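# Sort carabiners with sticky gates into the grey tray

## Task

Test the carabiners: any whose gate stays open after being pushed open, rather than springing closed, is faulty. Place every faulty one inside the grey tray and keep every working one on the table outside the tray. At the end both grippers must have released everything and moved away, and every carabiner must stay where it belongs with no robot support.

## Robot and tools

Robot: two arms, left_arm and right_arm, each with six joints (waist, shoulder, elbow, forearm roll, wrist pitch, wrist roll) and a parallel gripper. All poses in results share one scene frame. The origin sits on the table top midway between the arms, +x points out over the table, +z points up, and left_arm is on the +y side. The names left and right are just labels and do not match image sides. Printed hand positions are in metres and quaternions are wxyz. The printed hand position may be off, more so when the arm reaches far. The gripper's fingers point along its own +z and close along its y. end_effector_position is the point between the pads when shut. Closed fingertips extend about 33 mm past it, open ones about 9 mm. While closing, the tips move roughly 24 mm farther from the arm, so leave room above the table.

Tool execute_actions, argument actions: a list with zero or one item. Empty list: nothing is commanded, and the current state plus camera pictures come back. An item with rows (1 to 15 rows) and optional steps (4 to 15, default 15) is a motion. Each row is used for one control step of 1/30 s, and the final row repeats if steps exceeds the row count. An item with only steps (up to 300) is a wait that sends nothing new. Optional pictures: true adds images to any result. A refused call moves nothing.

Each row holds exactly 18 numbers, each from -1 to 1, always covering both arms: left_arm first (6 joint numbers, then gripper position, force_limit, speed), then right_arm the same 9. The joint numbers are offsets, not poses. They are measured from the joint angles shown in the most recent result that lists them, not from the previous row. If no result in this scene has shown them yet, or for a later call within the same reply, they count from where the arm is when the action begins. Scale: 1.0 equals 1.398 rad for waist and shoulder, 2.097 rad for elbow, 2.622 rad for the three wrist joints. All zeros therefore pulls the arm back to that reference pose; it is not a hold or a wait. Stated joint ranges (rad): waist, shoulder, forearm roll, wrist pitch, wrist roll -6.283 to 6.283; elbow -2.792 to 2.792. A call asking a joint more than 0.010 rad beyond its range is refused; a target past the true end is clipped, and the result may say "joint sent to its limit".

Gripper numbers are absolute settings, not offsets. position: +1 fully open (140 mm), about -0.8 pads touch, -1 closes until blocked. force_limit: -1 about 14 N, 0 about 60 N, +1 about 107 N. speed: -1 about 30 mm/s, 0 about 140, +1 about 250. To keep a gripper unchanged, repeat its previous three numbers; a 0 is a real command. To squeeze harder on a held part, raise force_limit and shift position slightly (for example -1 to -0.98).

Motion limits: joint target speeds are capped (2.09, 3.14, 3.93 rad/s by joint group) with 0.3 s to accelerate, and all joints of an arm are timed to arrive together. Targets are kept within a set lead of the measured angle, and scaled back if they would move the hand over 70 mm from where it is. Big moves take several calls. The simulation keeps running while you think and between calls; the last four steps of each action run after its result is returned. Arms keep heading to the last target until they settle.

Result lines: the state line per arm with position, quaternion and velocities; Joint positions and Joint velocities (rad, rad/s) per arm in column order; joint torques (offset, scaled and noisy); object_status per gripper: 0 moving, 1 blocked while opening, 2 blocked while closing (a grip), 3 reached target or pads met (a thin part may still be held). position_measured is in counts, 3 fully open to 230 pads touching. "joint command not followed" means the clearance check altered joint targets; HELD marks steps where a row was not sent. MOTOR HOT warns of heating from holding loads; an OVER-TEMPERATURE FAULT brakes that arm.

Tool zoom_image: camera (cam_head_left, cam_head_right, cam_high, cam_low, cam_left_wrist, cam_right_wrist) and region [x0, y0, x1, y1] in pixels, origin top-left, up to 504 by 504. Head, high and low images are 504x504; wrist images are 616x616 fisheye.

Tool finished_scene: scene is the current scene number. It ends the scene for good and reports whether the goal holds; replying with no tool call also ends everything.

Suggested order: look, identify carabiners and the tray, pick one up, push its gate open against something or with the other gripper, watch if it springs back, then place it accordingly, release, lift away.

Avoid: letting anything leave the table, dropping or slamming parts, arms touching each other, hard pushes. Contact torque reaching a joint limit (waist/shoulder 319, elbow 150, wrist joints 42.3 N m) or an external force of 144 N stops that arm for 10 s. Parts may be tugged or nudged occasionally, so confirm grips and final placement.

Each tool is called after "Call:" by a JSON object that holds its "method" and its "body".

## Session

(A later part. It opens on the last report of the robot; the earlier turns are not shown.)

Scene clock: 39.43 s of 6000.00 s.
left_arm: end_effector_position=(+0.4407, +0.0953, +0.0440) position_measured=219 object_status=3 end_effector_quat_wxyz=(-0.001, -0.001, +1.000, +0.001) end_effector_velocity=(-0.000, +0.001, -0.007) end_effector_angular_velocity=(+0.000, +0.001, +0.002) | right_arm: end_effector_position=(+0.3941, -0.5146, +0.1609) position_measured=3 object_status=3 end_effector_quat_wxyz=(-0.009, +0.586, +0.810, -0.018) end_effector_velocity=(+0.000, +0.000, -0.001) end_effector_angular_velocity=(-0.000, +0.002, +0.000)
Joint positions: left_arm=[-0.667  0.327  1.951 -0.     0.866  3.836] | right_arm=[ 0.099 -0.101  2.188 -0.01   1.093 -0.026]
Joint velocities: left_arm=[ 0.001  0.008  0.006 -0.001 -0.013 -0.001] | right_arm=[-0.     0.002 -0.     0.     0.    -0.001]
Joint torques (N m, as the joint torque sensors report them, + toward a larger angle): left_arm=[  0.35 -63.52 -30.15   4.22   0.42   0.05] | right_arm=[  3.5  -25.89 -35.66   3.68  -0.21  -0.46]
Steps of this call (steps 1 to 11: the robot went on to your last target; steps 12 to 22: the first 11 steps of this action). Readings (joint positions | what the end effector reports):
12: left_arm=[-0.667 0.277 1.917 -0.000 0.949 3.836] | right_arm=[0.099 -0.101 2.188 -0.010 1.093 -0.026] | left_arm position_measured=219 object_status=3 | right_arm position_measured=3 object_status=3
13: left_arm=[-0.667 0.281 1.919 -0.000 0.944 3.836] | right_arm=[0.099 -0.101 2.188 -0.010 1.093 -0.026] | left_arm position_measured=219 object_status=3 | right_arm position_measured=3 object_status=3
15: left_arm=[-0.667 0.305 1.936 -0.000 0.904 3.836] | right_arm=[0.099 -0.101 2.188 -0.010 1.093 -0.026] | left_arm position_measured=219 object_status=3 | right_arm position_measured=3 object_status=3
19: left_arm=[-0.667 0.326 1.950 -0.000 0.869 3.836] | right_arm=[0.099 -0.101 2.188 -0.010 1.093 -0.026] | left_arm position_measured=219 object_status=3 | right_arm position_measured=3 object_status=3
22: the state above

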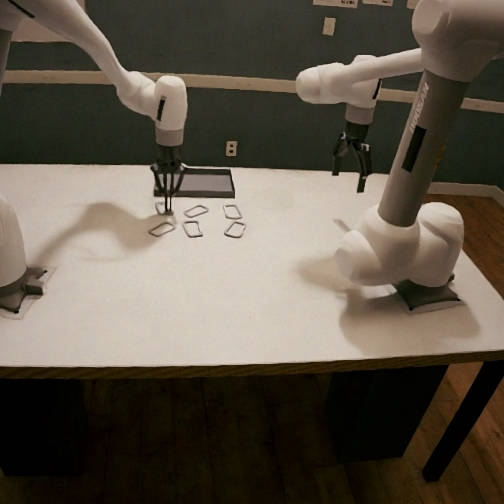

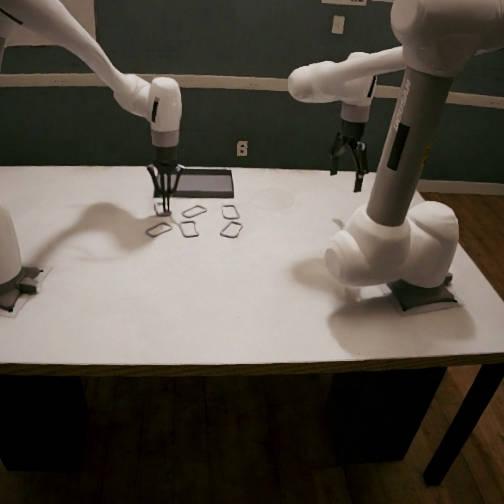

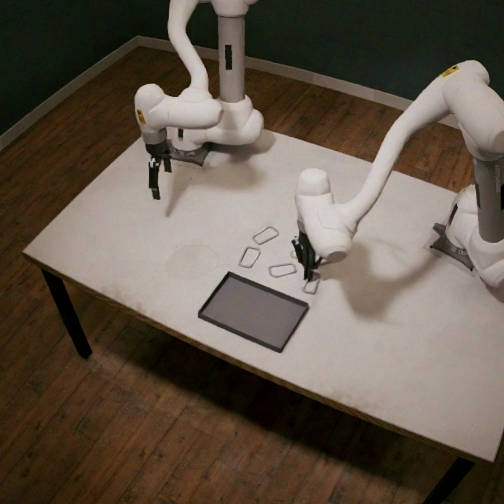

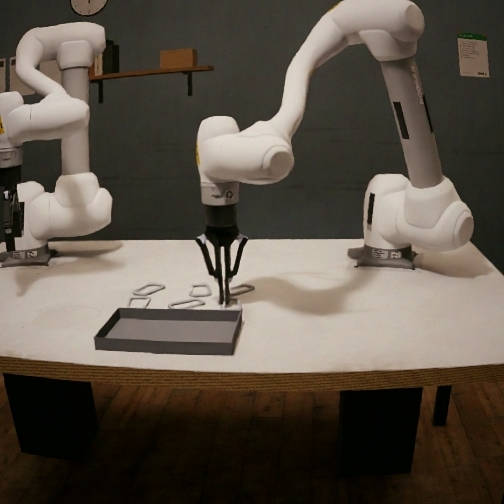

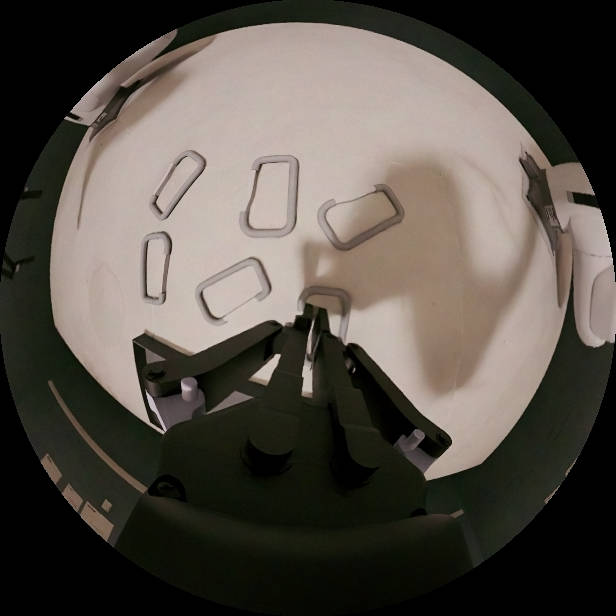

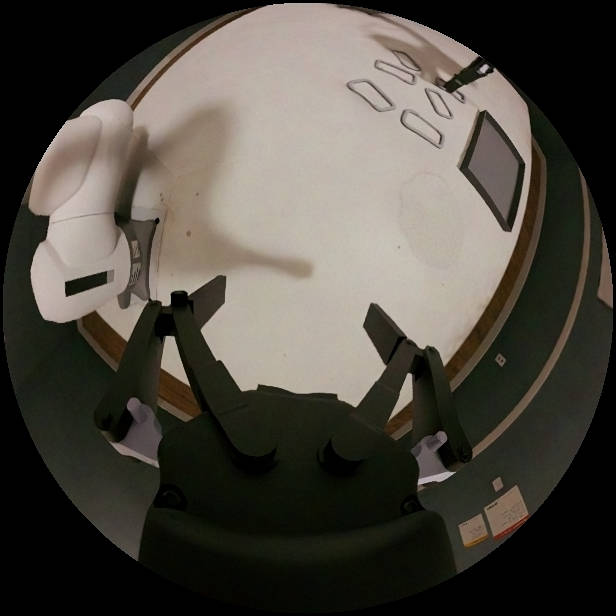

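Call:
{"method": "execute_actions", "body": {"actions": [{"rows":[[0,0,0,0,0,0,-0.5,-0.3,-0.5,0,0,0,0,0,0,1,0,0]],"steps":15}], "pictures": true}}

Scene clock: 40.43 s of 6000.00 s.
left_arm: end_effector_position=(+0.4407, +0.0953, +0.0439) position_measured=192 object_status=0 end_effector_quat_wxyz=(-0.001, -0.001, +1.000, +0.001) end_effector_velocity=(+0.001, +0.001, +0.001) end_effector_angular_velocity=(+0.001, -0.000, -0.000) | right_arm: end_effector_position=(+0.3941, -0.5146, +0.1609) position_measured=3 object_status=3 end_effector_quat_wxyz=(-0.009, +0.586, +0.810, -0.018) end_effector_velocity=(+0.000, +0.000, -0.000) end_effector_angular_velocity=(-0.000, +0.001, +0.001)
Joint positions: left_arm=[-0.667  0.327  1.951 -0.     0.866  3.836] | right_arm=[ 0.099 -0.101  2.188 -0.01   1.093 -0.026]
Joint velocities: left_arm=[ 0.001 -0.001 -0.     0.001  0.002  0.001] | right_arm=[ 0.     0.001 -0.     0.    -0.    -0.001]
Joint torques (N m, as the joint torque sensors report them, + toward a larger angle): left_arm=[ -0.65 -65.09 -30.37   4.28   0.45   0.09] | right_arm=[  3.74 -26.53 -34.86   3.98   0.18  -0.44]
Steps of this call (steps 1 to 4: the last 4 steps of your previous action; steps 5 to 15: the robot went on to your last target; steps 16 to 19: nothing new was sent; steps 20 to 30: the first 11 steps of this action). Readings (joint positions | what the end effector reports):
20: left_arm=[-0.667 0.328 1.951 -0.000 0.865 3.836] | right_arm=[0.099 -0.101 2.188 -0.010 1.093 -0.026] | left_arm position_measured=219 object_status=0 | right_arm position_measured=3 object_status=3
21: left_arm=[-0.667 0.328 1.951 -0.000 0.865 3.836] | right_arm=[0.099 -0.101 2.188 -0.010 1.093 -0.026] | left_arm position_measured=218 object_status=0 | right_arm position_measured=3 object_status=3
23: left_arm=[-0.667 0.328 1.951 -0.000 0.865 3.836] | right_arm=[0.099 -0.101 2.188 -0.010 1.093 -0.026] | left_arm position_measured=209 object_status=0 | right_arm position_measured=3 object_status=3
27: left_arm=[-0.667 0.327 1.951 -0.000 0.865 3.836] | right_arm=[0.099 -0.101 2.188 -0.010 1.093 -0.026] | left_arm position_measured=192 object_status=0 | right_arm position_measured=3 object_status=3
30: the state above

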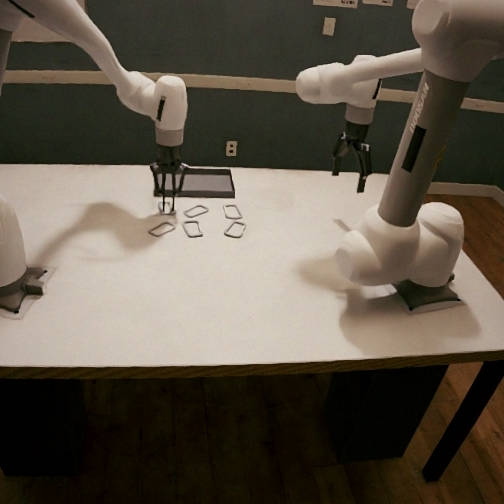

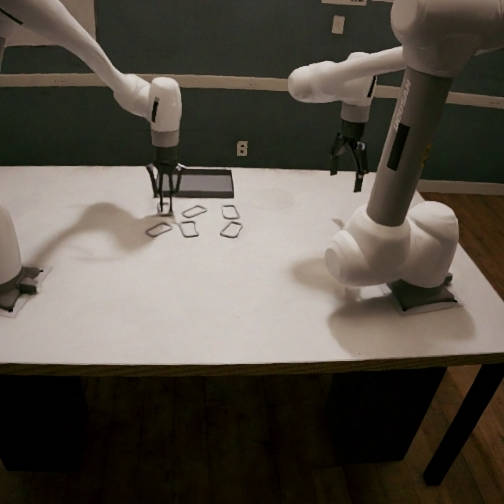

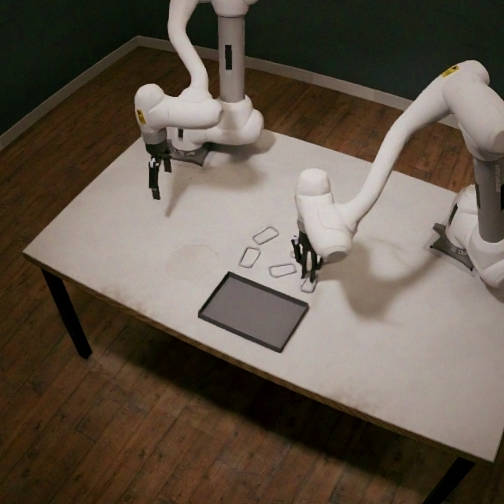

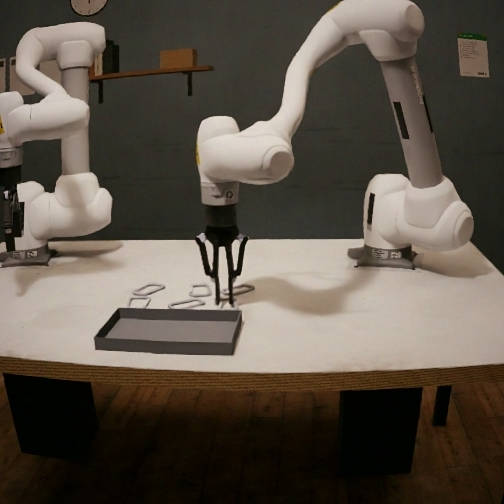

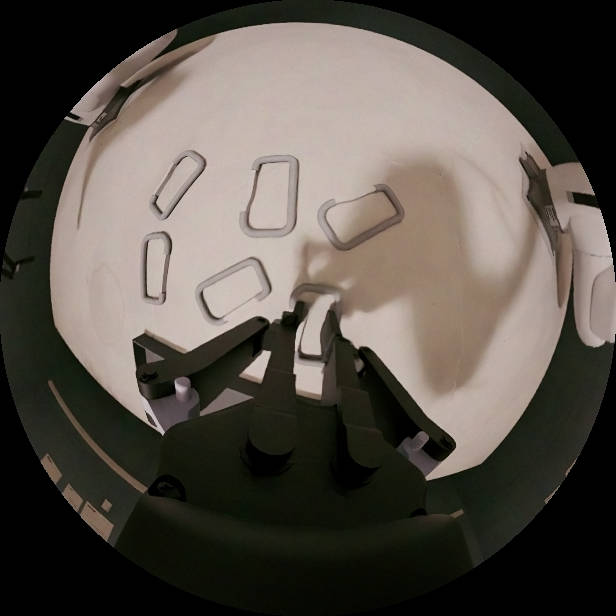

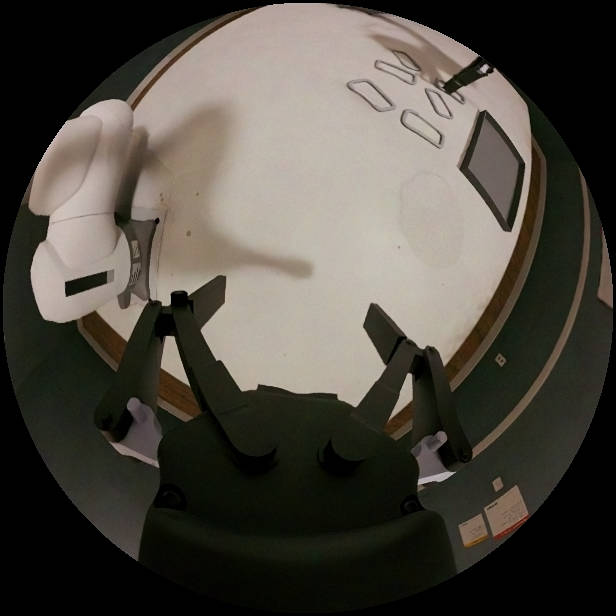

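Call:
{"method": "execute_actions", "body": {"actions": [{"rows":[[0,-0.032,-0.014,0,0.028,0,-0.5,-0.3,-0.5,0,0,0,0,0,0,1,0,0]],"steps":15}], "pictures": true}}

Call:
{"method": "zoom_image", "body": {"camera": "cam_left_wrist", "region": [220, 220, 420, 420]}}

Call:
{"method": "zoom_image", "body": {"camera": "cam_low", "region": [170, 230, 290, 330]}}

Scene clock: 41.03 s of 6000.00 s.
left_arm: end_effector_position=(+0.4404, +0.0957, +0.0842) position_measured=192 object_status=3 end_effector_quat_wxyz=(-0.001, -0.001, +1.000, +0.001) end_effector_velocity=(+0.001, +0.000, +0.007) end_effector_angular_velocity=(-0.002, -0.003, -0.000) | right_arm: end_effector_position=(+0.3941, -0.5146, +0.1609) position_measured=3 object_status=3 end_effector_quat_wxyz=(-0.009, +0.586, +0.810, -0.018) end_effector_velocity=(+0.000, -0.000, -0.000) end_effector_angular_velocity=(-0.000, +0.001, -0.000)
Joint positions: left_arm=[-0.667  0.283  1.922 -0.     0.938  3.836] | right_arm=[ 0.099 -0.101  2.188 -0.01   1.093 -0.026]
Joint velocities: left_arm=[ 0.001 -0.008 -0.005  0.001  0.01   0.001] | right_arm=[-0.     0.001 -0.     0.     0.     0.   ]
Joint torques (N m, as the joint torque sensors report them, + toward a larger angle): left_arm=[ -0.14 -61.8  -30.96   4.29   0.53   0.07] | right_arm=[  2.72 -23.83 -34.14   3.87   0.03  -0.24]
Steps of this call (steps 1 to 4: the last 4 steps of your previous action; steps 5 to 7: the robot went on to your last target; steps 8 to 18: the first 11 steps of this action). Readings (joint positions | what the end effector reports):
8: left_arm=[-0.667 0.327 1.951 -0.000 0.866 3.836] | right_arm=[0.099 -0.101 2.188 -0.010 1.093 -0.026] | left_arm position_measured=192 object_status=3 | right_arm position_measured=3 object_status=3
9: left_arm=[-0.667 0.324 1.949 -0.000 0.872 3.836] | right_arm=[0.099 -0.101 2.188 -0.010 1.093 -0.026] | left_arm position_measured=192 object_status=3 | right_arm position_measured=3 object_status=3
11: left_arm=[-0.667 0.302 1.934 -0.000 0.908 3.836] | right_arm=[0.099 -0.101 2.188 -0.010 1.093 -0.026] | left_arm position_measured=192 object_status=3 | right_arm position_measured=3 object_status=3
15: left_arm=[-0.667 0.284 1.923 -0.000 0.936 3.836] | right_arm=[0.099 -0.101 2.188 -0.010 1.093 -0.026] | left_arm position_measured=192 object_status=3 | right_arm position_measured=3 object_status=3
18: the state above

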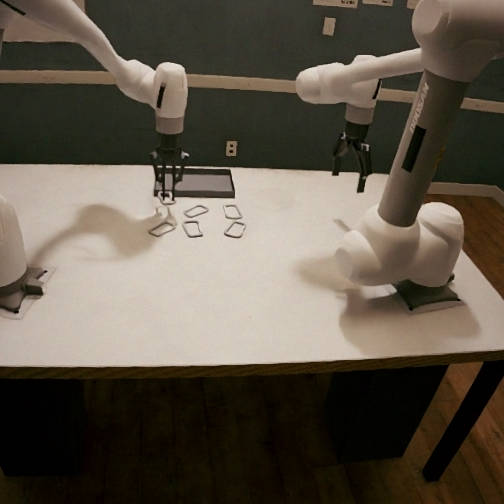

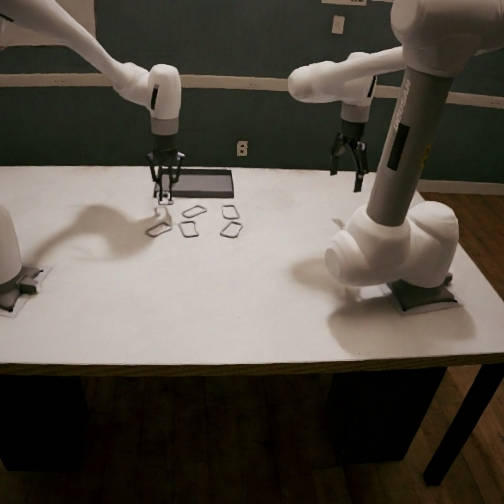

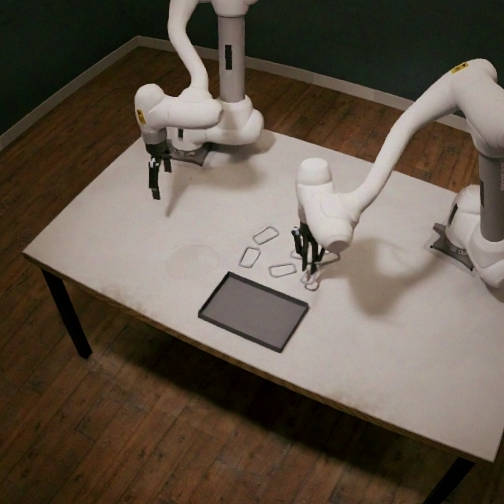

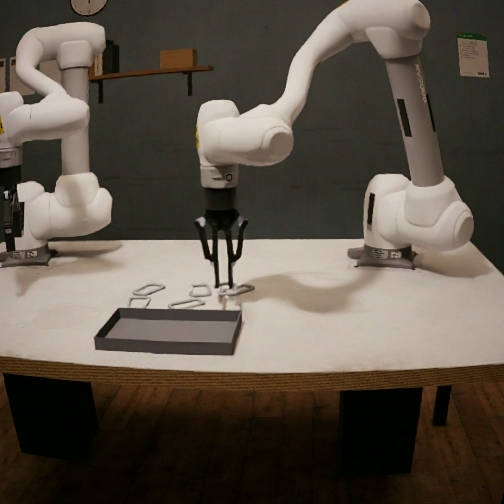

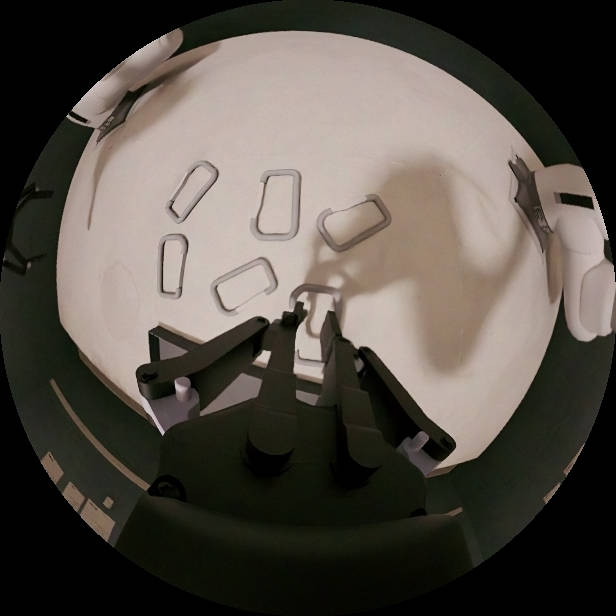

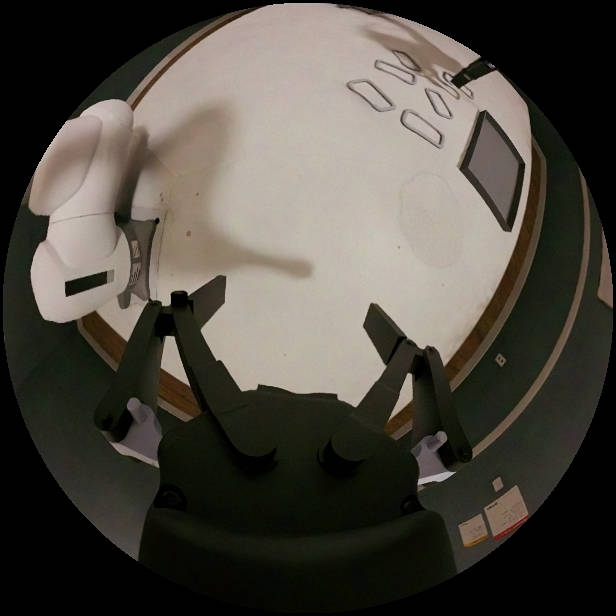

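Region (220, 220, 420, 420) of cam_left_wrist's 616x616 image, scaled by 2.520, with more detail than that image has.

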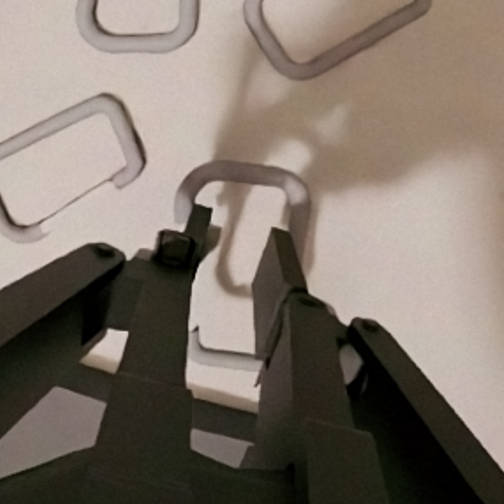

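Region (170, 230, 290, 330) of cam_low's 504x504 image, scaled by 4.200, with more detail than that image has.

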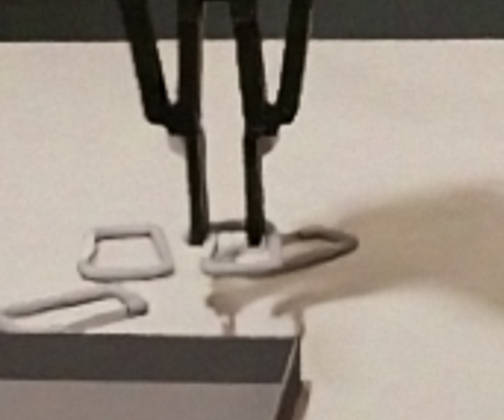

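Call:
{"method": "execute_actions", "body": {"actions": [{"rows":[[-0.0785,0.094,-0.0724,0,0.007,0.238,0.36,-0.3,0,0,0,0,0,0,0,1,0,0]],"steps":15}]}}

Call:
{"method": "execute_actions", "body": {"actions": []}}

Scene clock: 41.77 s of 6000.00 s.
left_arm: end_effector_position=(+0.4373, +0.0058, +0.0702) position_measured=121 object_status=0 end_effector_quat_wxyz=(-0.000, +0.285, +0.958, +0.000) end_effector_velocity=(-0.031, -0.275, -0.051) end_effector_angular_velocity=(-0.006, -0.004, -1.762) | right_arm: end_effector_position=(+0.3941, -0.5146, +0.1609) position_measured=3 object_status=3 end_effector_quat_wxyz=(-0.009, +0.586, +0.810, -0.018) end_effector_velocity=(+0.000, -0.000, +0.001) end_effector_angular_velocity=(+0.000, -0.002, +0.000)
Joint positions: left_arm=[-0.754  0.387  1.802 -0.     0.953  4.329] | right_arm=[ 0.099 -0.101  2.188 -0.01   1.093 -0.026]
Joint velocities: left_arm=[-0.265  0.314 -0.363  0.001  0.042  1.496] | right_arm=[ 0.    -0.001 -0.    -0.     0.     0.   ]
Joint torques (N m, as the joint torque sensors report them, + toward a larger angle): left_arm=[  7.35 -83.31 -30.74   4.29   0.48  -0.32] | right_arm=[  4.39 -25.69 -34.73   3.81   0.24  -0.25]
Steps of this call (steps 1 to 4: the last 4 steps of your previous action; steps 5 to 11: the robot went on to your last target; steps 12 to 22: the first 11 steps of this action). Readings (joint positions | what the end effector reports):
12: left_arm=[-0.667 0.282 1.921 -0.000 0.939 3.836] | right_arm=[0.099 -0.101 2.188 -0.010 1.093 -0.026] | left_arm position_measured=192 object_status=0 | right_arm position_measured=3 object_status=3
13: left_arm=[-0.668 0.284 1.920 -0.000 0.939 3.843] | right_arm=[0.099 -0.101 2.188 -0.010 1.093 -0.026] | left_arm position_measured=189 object_status=0 | right_arm position_measured=3 object_status=3
15: left_arm=[-0.678 0.297 1.906 -0.000 0.941 3.899] | right_arm=[0.099 -0.101 2.188 -0.010 1.093 -0.026] | left_arm position_measured=174 object_status=0 | right_arm position_measured=3 object_status=3
19: left_arm=[-0.722 0.350 1.845 -0.000 0.948 4.149] | right_arm=[0.099 -0.101 2.188 -0.010 1.093 -0.026] | left_arm position_measured=144 object_status=0 | right_arm position_measured=3 object_status=3
22: the state above

Scene clock: 41.90 s of 6000.00 s.
left_arm: end_effector_position=(+0.4344, -0.0163, +0.0659) position_measured=90 object_status=0 end_effector_quat_wxyz=(+0.000, +0.353, +0.936, -0.000) end_effector_velocity=(-0.007, -0.049, -0.009) end_effector_angular_velocity=(-0.002, -0.000, -0.313) | right_arm: end_effector_position=(+0.3941, -0.5146, +0.1609) position_measured=3 object_status=3 end_effector_quat_wxyz=(-0.009, +0.586, +0.810, -0.018) end_effector_velocity=(-0.000, +0.000, +0.000) end_effector_angular_velocity=(+0.001, -0.000, +0.001)
Joint positions: left_arm=[-0.775  0.412  1.772 -0.     0.957  4.45 ] | right_arm=[ 0.099 -0.101  2.188 -0.01   1.093 -0.026]
Joint velocities: left_arm=[-0.045  0.056 -0.065 -0.001  0.008  0.268] | right_arm=[ 0.    -0.001  0.     0.001  0.    -0.001]
Joint torques (N m, as the joint torque sensors report them, + toward a larger angle): left_arm=[ 12.02 -86.04 -30.65   4.18   0.2   -0.25] | right_arm=[  1.22 -26.77 -34.93   3.56   0.15  -0.49]
Kept back: nothing.
Steps of this call (steps 1 to 4: the last 4 steps of your previous action). Readings (joint positions | what the end effector reports):
1: left_arm=[-0.762 0.397 1.791 -0.000 0.954 4.375] | right_arm=[0.099 -0.101 2.188 -0.010 1.093 -0.026] | left_arm position_measured=113 object_status=0 | right_arm position_measured=3 object_status=3
2: left_arm=[-0.768 0.404 1.782 -0.000 0.955 4.411] | right_arm=[0.099 -0.101 2.188 -0.010 1.093 -0.026] | left_arm position_measured=106 object_status=0 | right_arm position_measured=3 object_status=3
4: the state above

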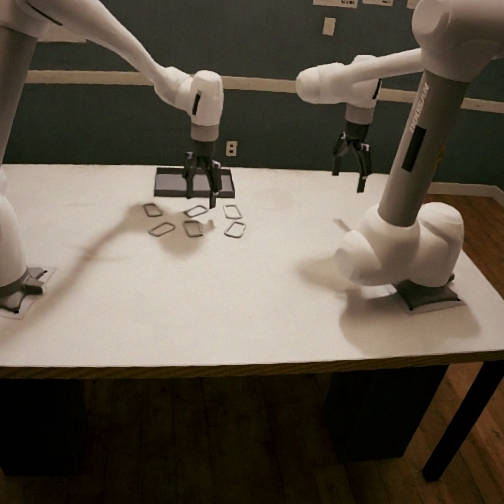

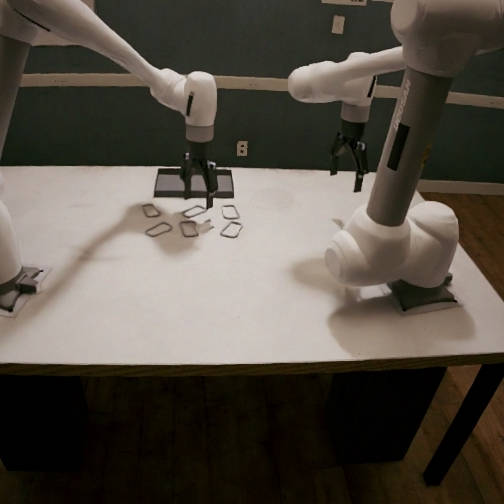

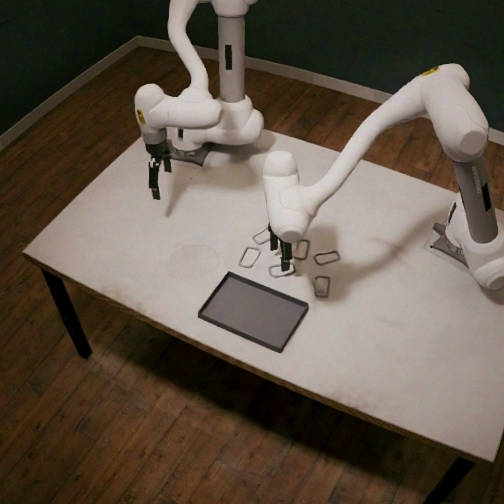

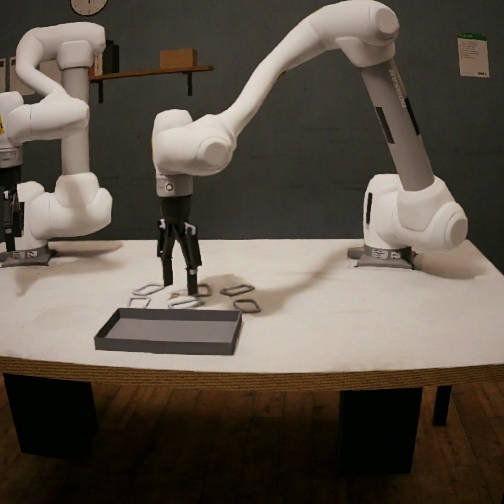

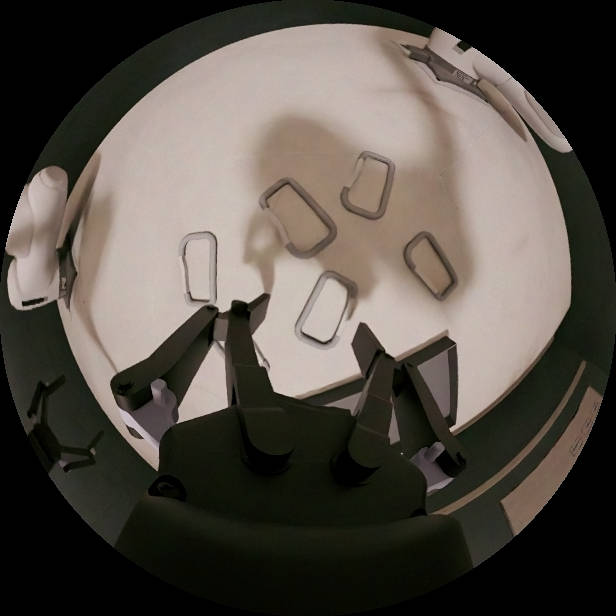

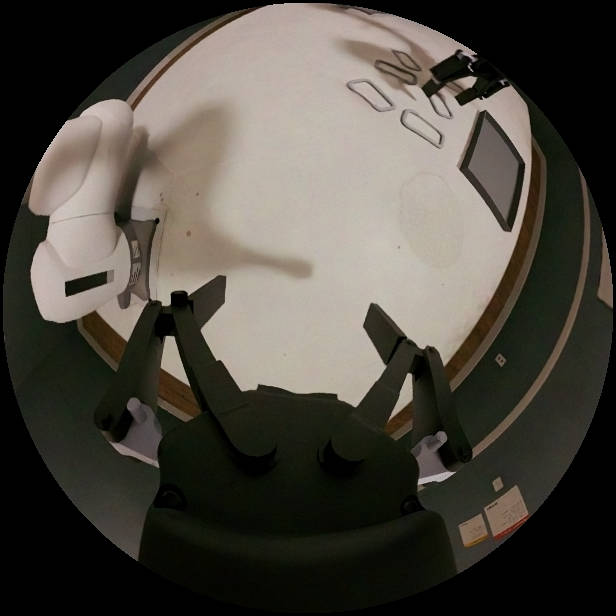

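Call:
{"method": "execute_actions", "body": {"actions": []}}

Call:
{"method": "zoom_image", "body": {"camera": "cam_left_wrist", "region": [240, 240, 400, 400]}}

Scene clock: 42.07 s of 6000.00 s.
left_arm: end_effector_position=(+0.4343, -0.0179, +0.0658) position_measured=84 object_status=0 end_effector_quat_wxyz=(+0.000, +0.358, +0.934, -0.000) end_effector_velocity=(-0.001, -0.002, -0.002) end_effector_angular_velocity=(+0.001, +0.001, -0.012) | right_arm: end_effector_position=(+0.3941, -0.5146, +0.1609) position_measured=3 object_status=3 end_effector_quat_wxyz=(-0.009, +0.586, +0.810, -0.018) end_effector_velocity=(-0.000, +0.000, +0.000) end_effector_angular_velocity=(+0.000, -0.000, -0.000)
Joint positions: left_arm=[-0.777  0.414  1.77  -0.     0.957  4.459] | right_arm=[ 0.099 -0.101  2.188 -0.01   1.093 -0.026]
Joint velocities: left_arm=[-0.003  0.004 -0.002 -0.     0.     0.009] | right_arm=[-0. -0.  0.  0. -0.  0.]
Joint torques (N m, as the joint torque sensors report them, + toward a larger angle): left_arm=[ -1.7  -73.22 -32.42   4.36   0.09   0.11] | right_arm=[  3.68 -26.69 -33.75   3.8    0.06  -0.29]
Kept back: nothing.
Steps of this call (steps 1 to 5: the robot went on to your last target). Readings (joint positions | what the end effector reports):
1: left_arm=[-0.776 0.413 1.771 -0.000 0.957 4.455] | right_arm=[0.099 -0.101 2.188 -0.010 1.093 -0.026] | left_arm position_measured=85 object_status=0 | right_arm position_measured=3 object_status=3
2: left_arm=[-0.776 0.414 1.771 -0.000 0.957 4.457] | right_arm=[0.099 -0.101 2.188 -0.010 1.093 -0.026] | left_arm position_measured=84 object_status=0 | right_arm position_measured=3 object_status=3
4: left_arm=[-0.777 0.414 1.770 -0.000 0.957 4.459] | right_arm=[0.099 -0.101 2.188 -0.010 1.093 -0.026] | left_arm position_measured=84 object_status=0 | right_arm position_measured=3 object_status=3
5: the state above

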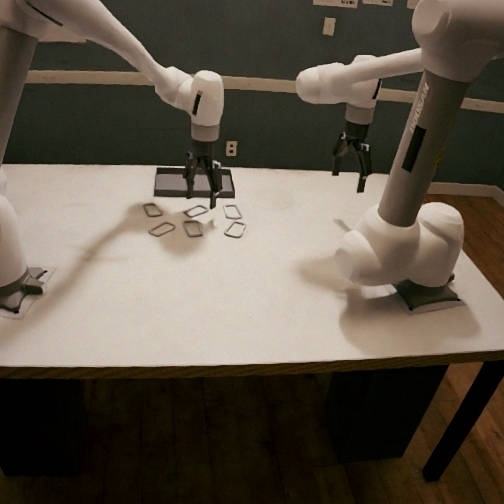

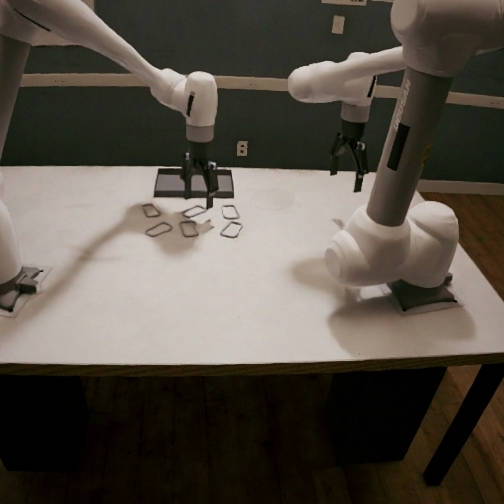

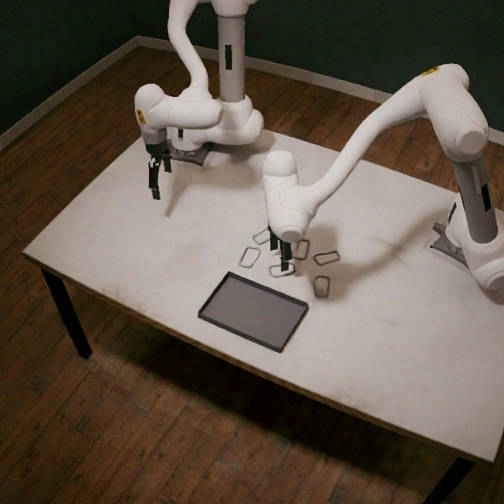

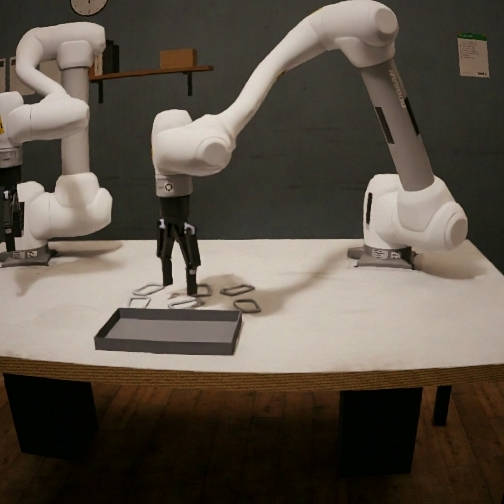

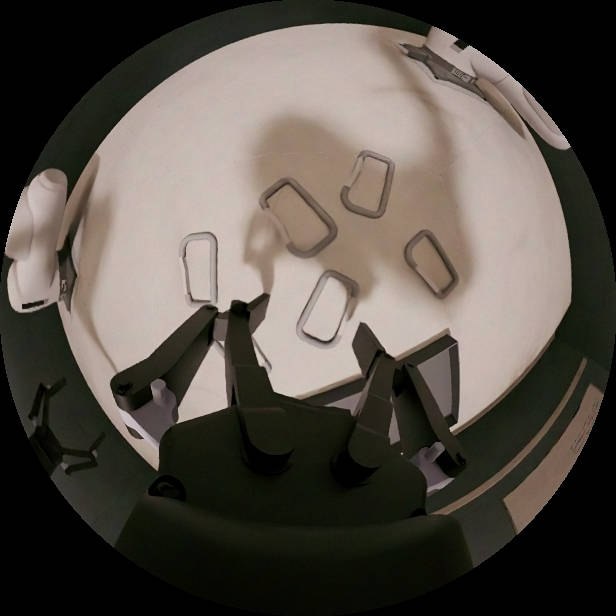

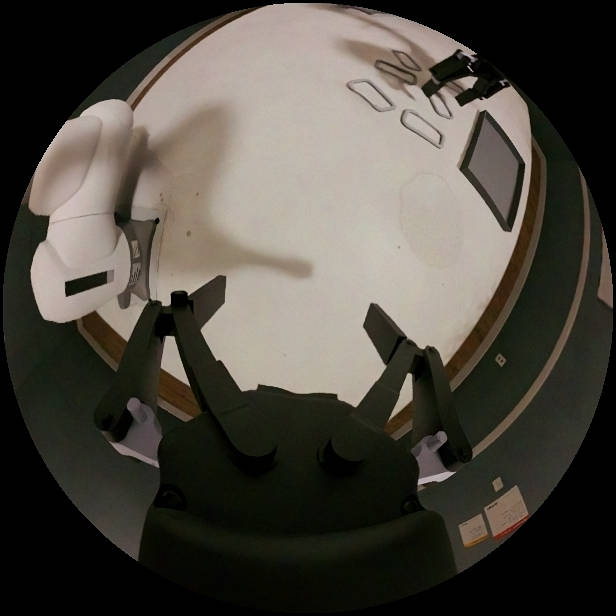

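Region (240, 240, 400, 400) of cam_left_wrist's 616x616 image, scaled by 3.150, with more detail than that image has.

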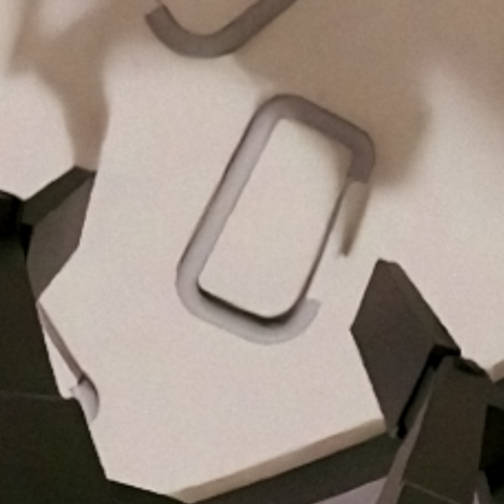

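Call:
{"method": "execute_actions", "body": {"actions": [{"rows":[[0.0107,0.0104,0.0183,0,-0.02,0.059,0.36,-0.3,0,0,0,0,0,0,0,1,0,0]],"steps":14}]}}

Call:
{"method": "execute_actions", "body": {"actions": [{"rows":[[0,0,0,0,0,0,-0.2,-0.3,0,0,0,0,0,0,0,1,0,0]],"steps":12}]}}

Call:
{"method": "execute_actions", "body": {"actions": [{"rows":[[0,-0.0024,-0.001,0,0.002,0,-0.2,-0.3,0,0,0,0,0,0,0,1,0,0],[0,-0.0024,-0.001,0,0.002,0,-0.2,-0.3,0,0,0,0,0,0,0,1,0,0],[0,-0.0024,-0.001,0,0.002,0,-0.2,-0.3,0,0,0,0,0,0,0,1,0,0],[0,-0.0024,-0.001,0,0.002,0,-0.2,-0.3,0,0,0,0,0,0,0,1,0,0],[0,-0.0024,-0.001,0,0.002,0,-0.48,-0.3,-0.5,0,0,0,0,0,0,1,0,0]],"steps":15}], "pictures": true}}

Call:
{"method": "zoom_image", "body": {"camera": "cam_left_wrist", "region": [240, 240, 400, 400]}}

Scene clock: 42.80 s of 6000.00 s.
left_arm: end_effector_position=(+0.4373, -0.0040, +0.0388) position_measured=84 object_status=3 end_effector_quat_wxyz=(+0.000, +0.421, +0.907, -0.000) end_effector_velocity=(+0.000, +0.003, -0.006) end_effector_angular_velocity=(-0.001, -0.001, -0.032) | right_arm: end_effector_position=(+0.3941, -0.5146, +0.1609) position_measured=3 object_status=3 end_effector_quat_wxyz=(-0.009, +0.586, +0.810, -0.018) end_effector_velocity=(-0.000, -0.000, -0.000) end_effector_angular_velocity=(+0.000, +0.001, -0.000)
Joint positions: left_arm=[-0.762  0.428  1.808 -0.     0.905  4.611] | right_arm=[ 0.099 -0.101  2.188 -0.01   1.093 -0.026]
Joint velocities: left_arm=[ 0.003  0.002  0.009  0.    -0.013  0.035] | right_arm=[-0.  0. -0.  0.  0. -0.]
Joint torques (N m, as the joint torque sensors report them, + toward a larger angle): left_arm=[ -1.9  -72.06 -31.31   4.17   0.26   0.33] | right_arm=[  3.07 -26.26 -34.55   3.67  -0.25  -0.47]
Steps of this call (steps 1 to 12: the robot went on to your last target; steps 13 to 22: the first 10 steps of this action). Readings (joint positions | what the end effector reports):
13: left_arm=[-0.777 0.414 1.770 -0.000 0.957 4.460] | right_arm=[0.099 -0.101 2.188 -0.010 1.093 -0.026] | left_arm position_measured=84 object_status=3 | right_arm position_measured=3 object_status=3
14: left_arm=[-0.776 0.415 1.771 -0.000 0.955 4.467] | right_arm=[0.099 -0.101 2.188 -0.010 1.093 -0.026] | left_arm position_measured=84 object_status=3 | right_arm position_measured=3 object_status=3
16: left_arm=[-0.771 0.420 1.785 -0.000 0.936 4.521] | right_arm=[0.099 -0.101 2.188 -0.010 1.093 -0.026] | left_arm position_measured=84 object_status=3 | right_arm position_measured=3 object_status=3
20: left_arm=[-0.762 0.428 1.807 -0.000 0.907 4.606] | right_arm=[0.099 -0.101 2.188 -0.010 1.093 -0.026] | left_arm position_measured=84 object_status=3 | right_arm position_measured=3 object_status=3
22: the state above

Scene clock: 43.20 s of 6000.00 s.
left_arm: end_effector_position=(+0.4373, -0.0037, +0.0384) position_measured=132 object_status=0 end_effector_quat_wxyz=(+0.000, +0.422, +0.907, -0.000) end_effector_velocity=(-0.000, -0.001, +0.001) end_effector_angular_velocity=(-0.002, -0.001, +0.001) | right_arm: end_effector_position=(+0.3941, -0.5146, +0.1609) position_measured=3 object_status=3 end_effector_quat_wxyz=(-0.009, +0.586, +0.810, -0.018) end_effector_velocity=(-0.000, -0.000, +0.000) end_effector_angular_velocity=(+0.000, -0.000, -0.001)
Joint positions: left_arm=[-0.762  0.429  1.808 -0.     0.905  4.614] | right_arm=[ 0.099 -0.101  2.188 -0.01   1.093 -0.026]
Joint velocities: left_arm=[-0.001 -0.002 -0.    -0.    -0.    -0.002] | right_arm=[-0. -0.  0.  0. -0.  0.]
Joint torques (N m, as the joint torque sensors report them, + toward a larger angle): left_arm=[ -0.28 -74.42 -31.05   4.39   0.13   0.03] | right_arm=[  2.03 -26.03 -34.71   3.89   0.23  -0.55]
Steps of this call (steps 1 to 4: the last 4 steps of your previous action; steps 5 to 12: the first 8 steps of this action, its rows measured from where the robot was after step 4). Readings (joint positions | what the end effector reports):
4: left_arm=[-0.762 0.429 1.808 -0.000 0.905 4.613] | right_arm=[0.099 -0.101 2.188 -0.010 1.093 -0.026] | left_arm position_measured=84 object_status=3 | right_arm position_measured=3 object_status=3
5: left_arm=[-0.762 0.429 1.808 -0.000 0.905 4.614] | right_arm=[0.099 -0.101 2.188 -0.010 1.093 -0.026] | left_arm position_measured=84 object_status=0 | right_arm position_measured=3 object_status=3
6: left_arm=[-0.762 0.429 1.808 -0.000 0.905 4.614] | right_arm=[0.099 -0.101 2.188 -0.010 1.093 -0.026] | left_arm position_measured=87 object_status=0 | right_arm position_measured=3 object_status=3
8: left_arm=[-0.762 0.429 1.808 -0.000 0.905 4.614] | right_arm=[0.099 -0.101 2.188 -0.010 1.093 -0.026] | left_arm position_measured=102 object_status=0 | right_arm position_measured=3 object_status=3
12: the state above

Scene clock: 43.70 s of 6000.00 s.
left_arm: end_effector_position=(+0.4374, -0.0038, +0.0416) position_measured=175 object_status=0 end_effector_quat_wxyz=(+0.000, +0.422, +0.907, -0.000) end_effector_velocity=(+0.001, +0.001, +0.001) end_effector_angular_velocity=(-0.001, -0.000, +0.002) | right_arm: end_effector_position=(+0.3941, -0.5146, +0.1609) position_measured=3 object_status=3 end_effector_quat_wxyz=(-0.009, +0.586, +0.810, -0.018) end_effector_velocity=(-0.000, +0.000, -0.000) end_effector_angular_velocity=(-0.000, +0.001, +0.001)
Joint positions: left_arm=[-0.762  0.425  1.806 -0.     0.91   4.614] | right_arm=[ 0.099 -0.101  2.188 -0.01   1.093 -0.026]
Joint velocities: left_arm=[ 0.002 -0.002 -0.    -0.     0.001  0.   ] | right_arm=[ 0.     0.     0.     0.     0.    -0.001]
Joint torques (N m, as the joint torque sensors report them, + toward a larger angle): left_arm=[ -0.12 -74.88 -31.97   4.32   0.29   0.12] | right_arm=[  3.16 -25.14 -34.15   3.82  -0.07  -0.29]
Steps of this call (steps 1 to 4: the last 4 steps of your previous action; steps 5 to 15: the first 11 steps of this action, its rows measured from where the robot was after step 4). Readings (joint positions | what the end effector reports):
4: left_arm=[-0.762 0.429 1.808 -0.000 0.905 4.614] | right_arm=[0.099 -0.101 2.188 -0.010 1.093 -0.026] | left_arm position_measured=154 object_status=0 | right_arm position_measured=3 object_status=3
5: left_arm=[-0.762 0.429 1.808 -0.000 0.905 4.614] | right_arm=[0.099 -0.101 2.188 -0.010 1.093 -0.026] | left_arm position_measured=154 object_status=0 | right_arm position_measured=3 object_status=3
6: left_arm=[-0.762 0.428 1.808 -0.000 0.905 4.614] | right_arm=[0.099 -0.101 2.188 -0.010 1.093 -0.026] | left_arm position_measured=154 object_status=0 | right_arm position_measured=3 object_status=3
8: left_arm=[-0.762 0.426 1.807 -0.000 0.908 4.614] | right_arm=[0.099 -0.101 2.188 -0.010 1.093 -0.026] | left_arm position_measured=154 object_status=0 | right_arm position_measured=3 object_status=3
12: left_arm=[-0.762 0.425 1.806 -0.000 0.909 4.614] | right_arm=[0.099 -0.101 2.188 -0.010 1.093 -0.026] | left_arm position_measured=165 object_status=0 | right_arm position_measured=3 object_status=3
15: the state above

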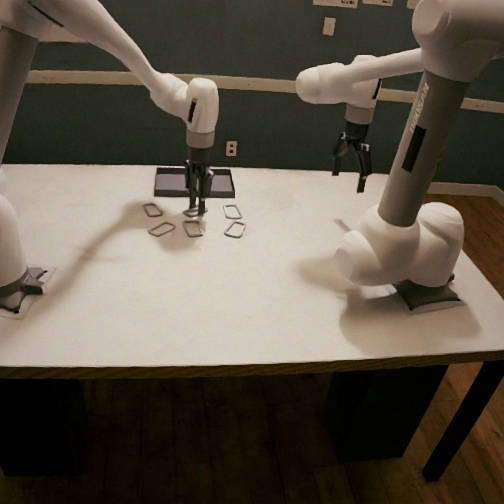

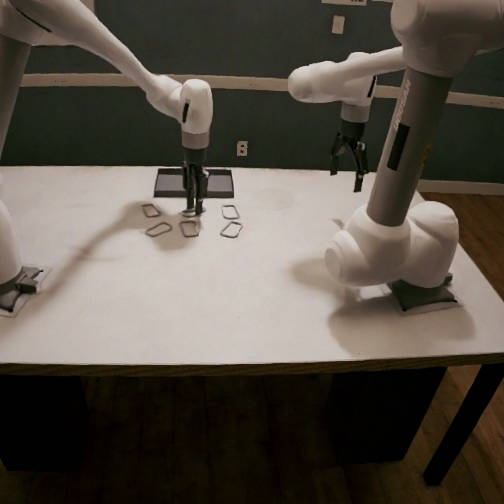

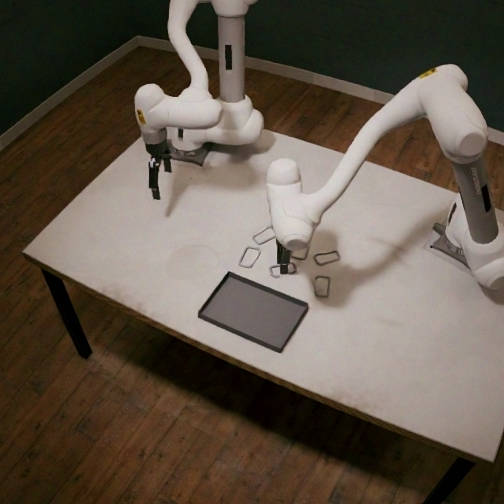

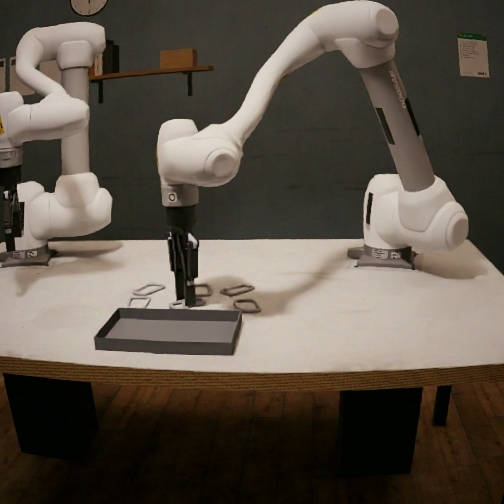

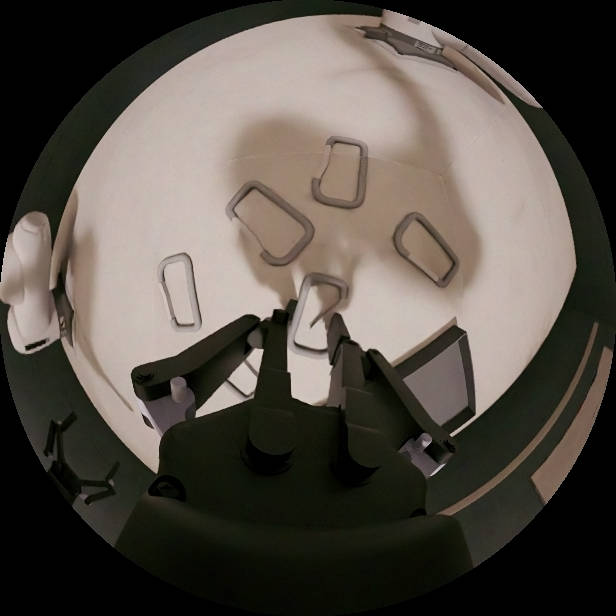

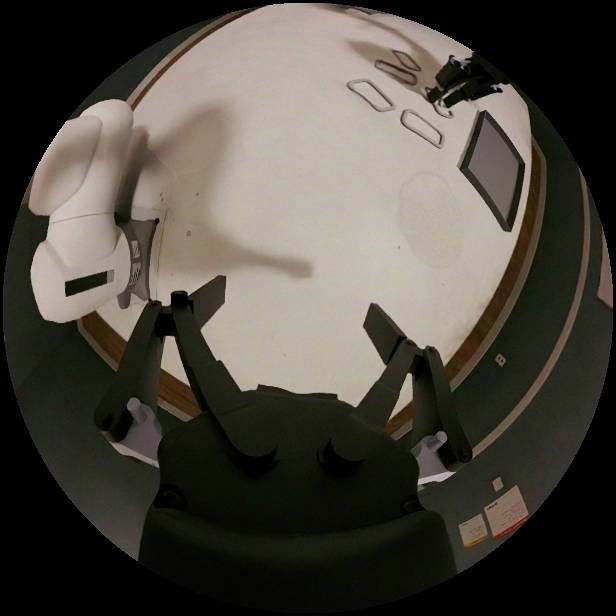

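Region (240, 240, 400, 400) of cam_left_wrist's 616x616 image, scaled by 3.150, with more detail than that image has.

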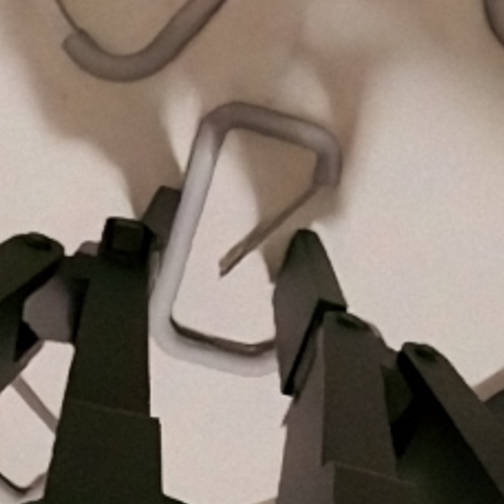

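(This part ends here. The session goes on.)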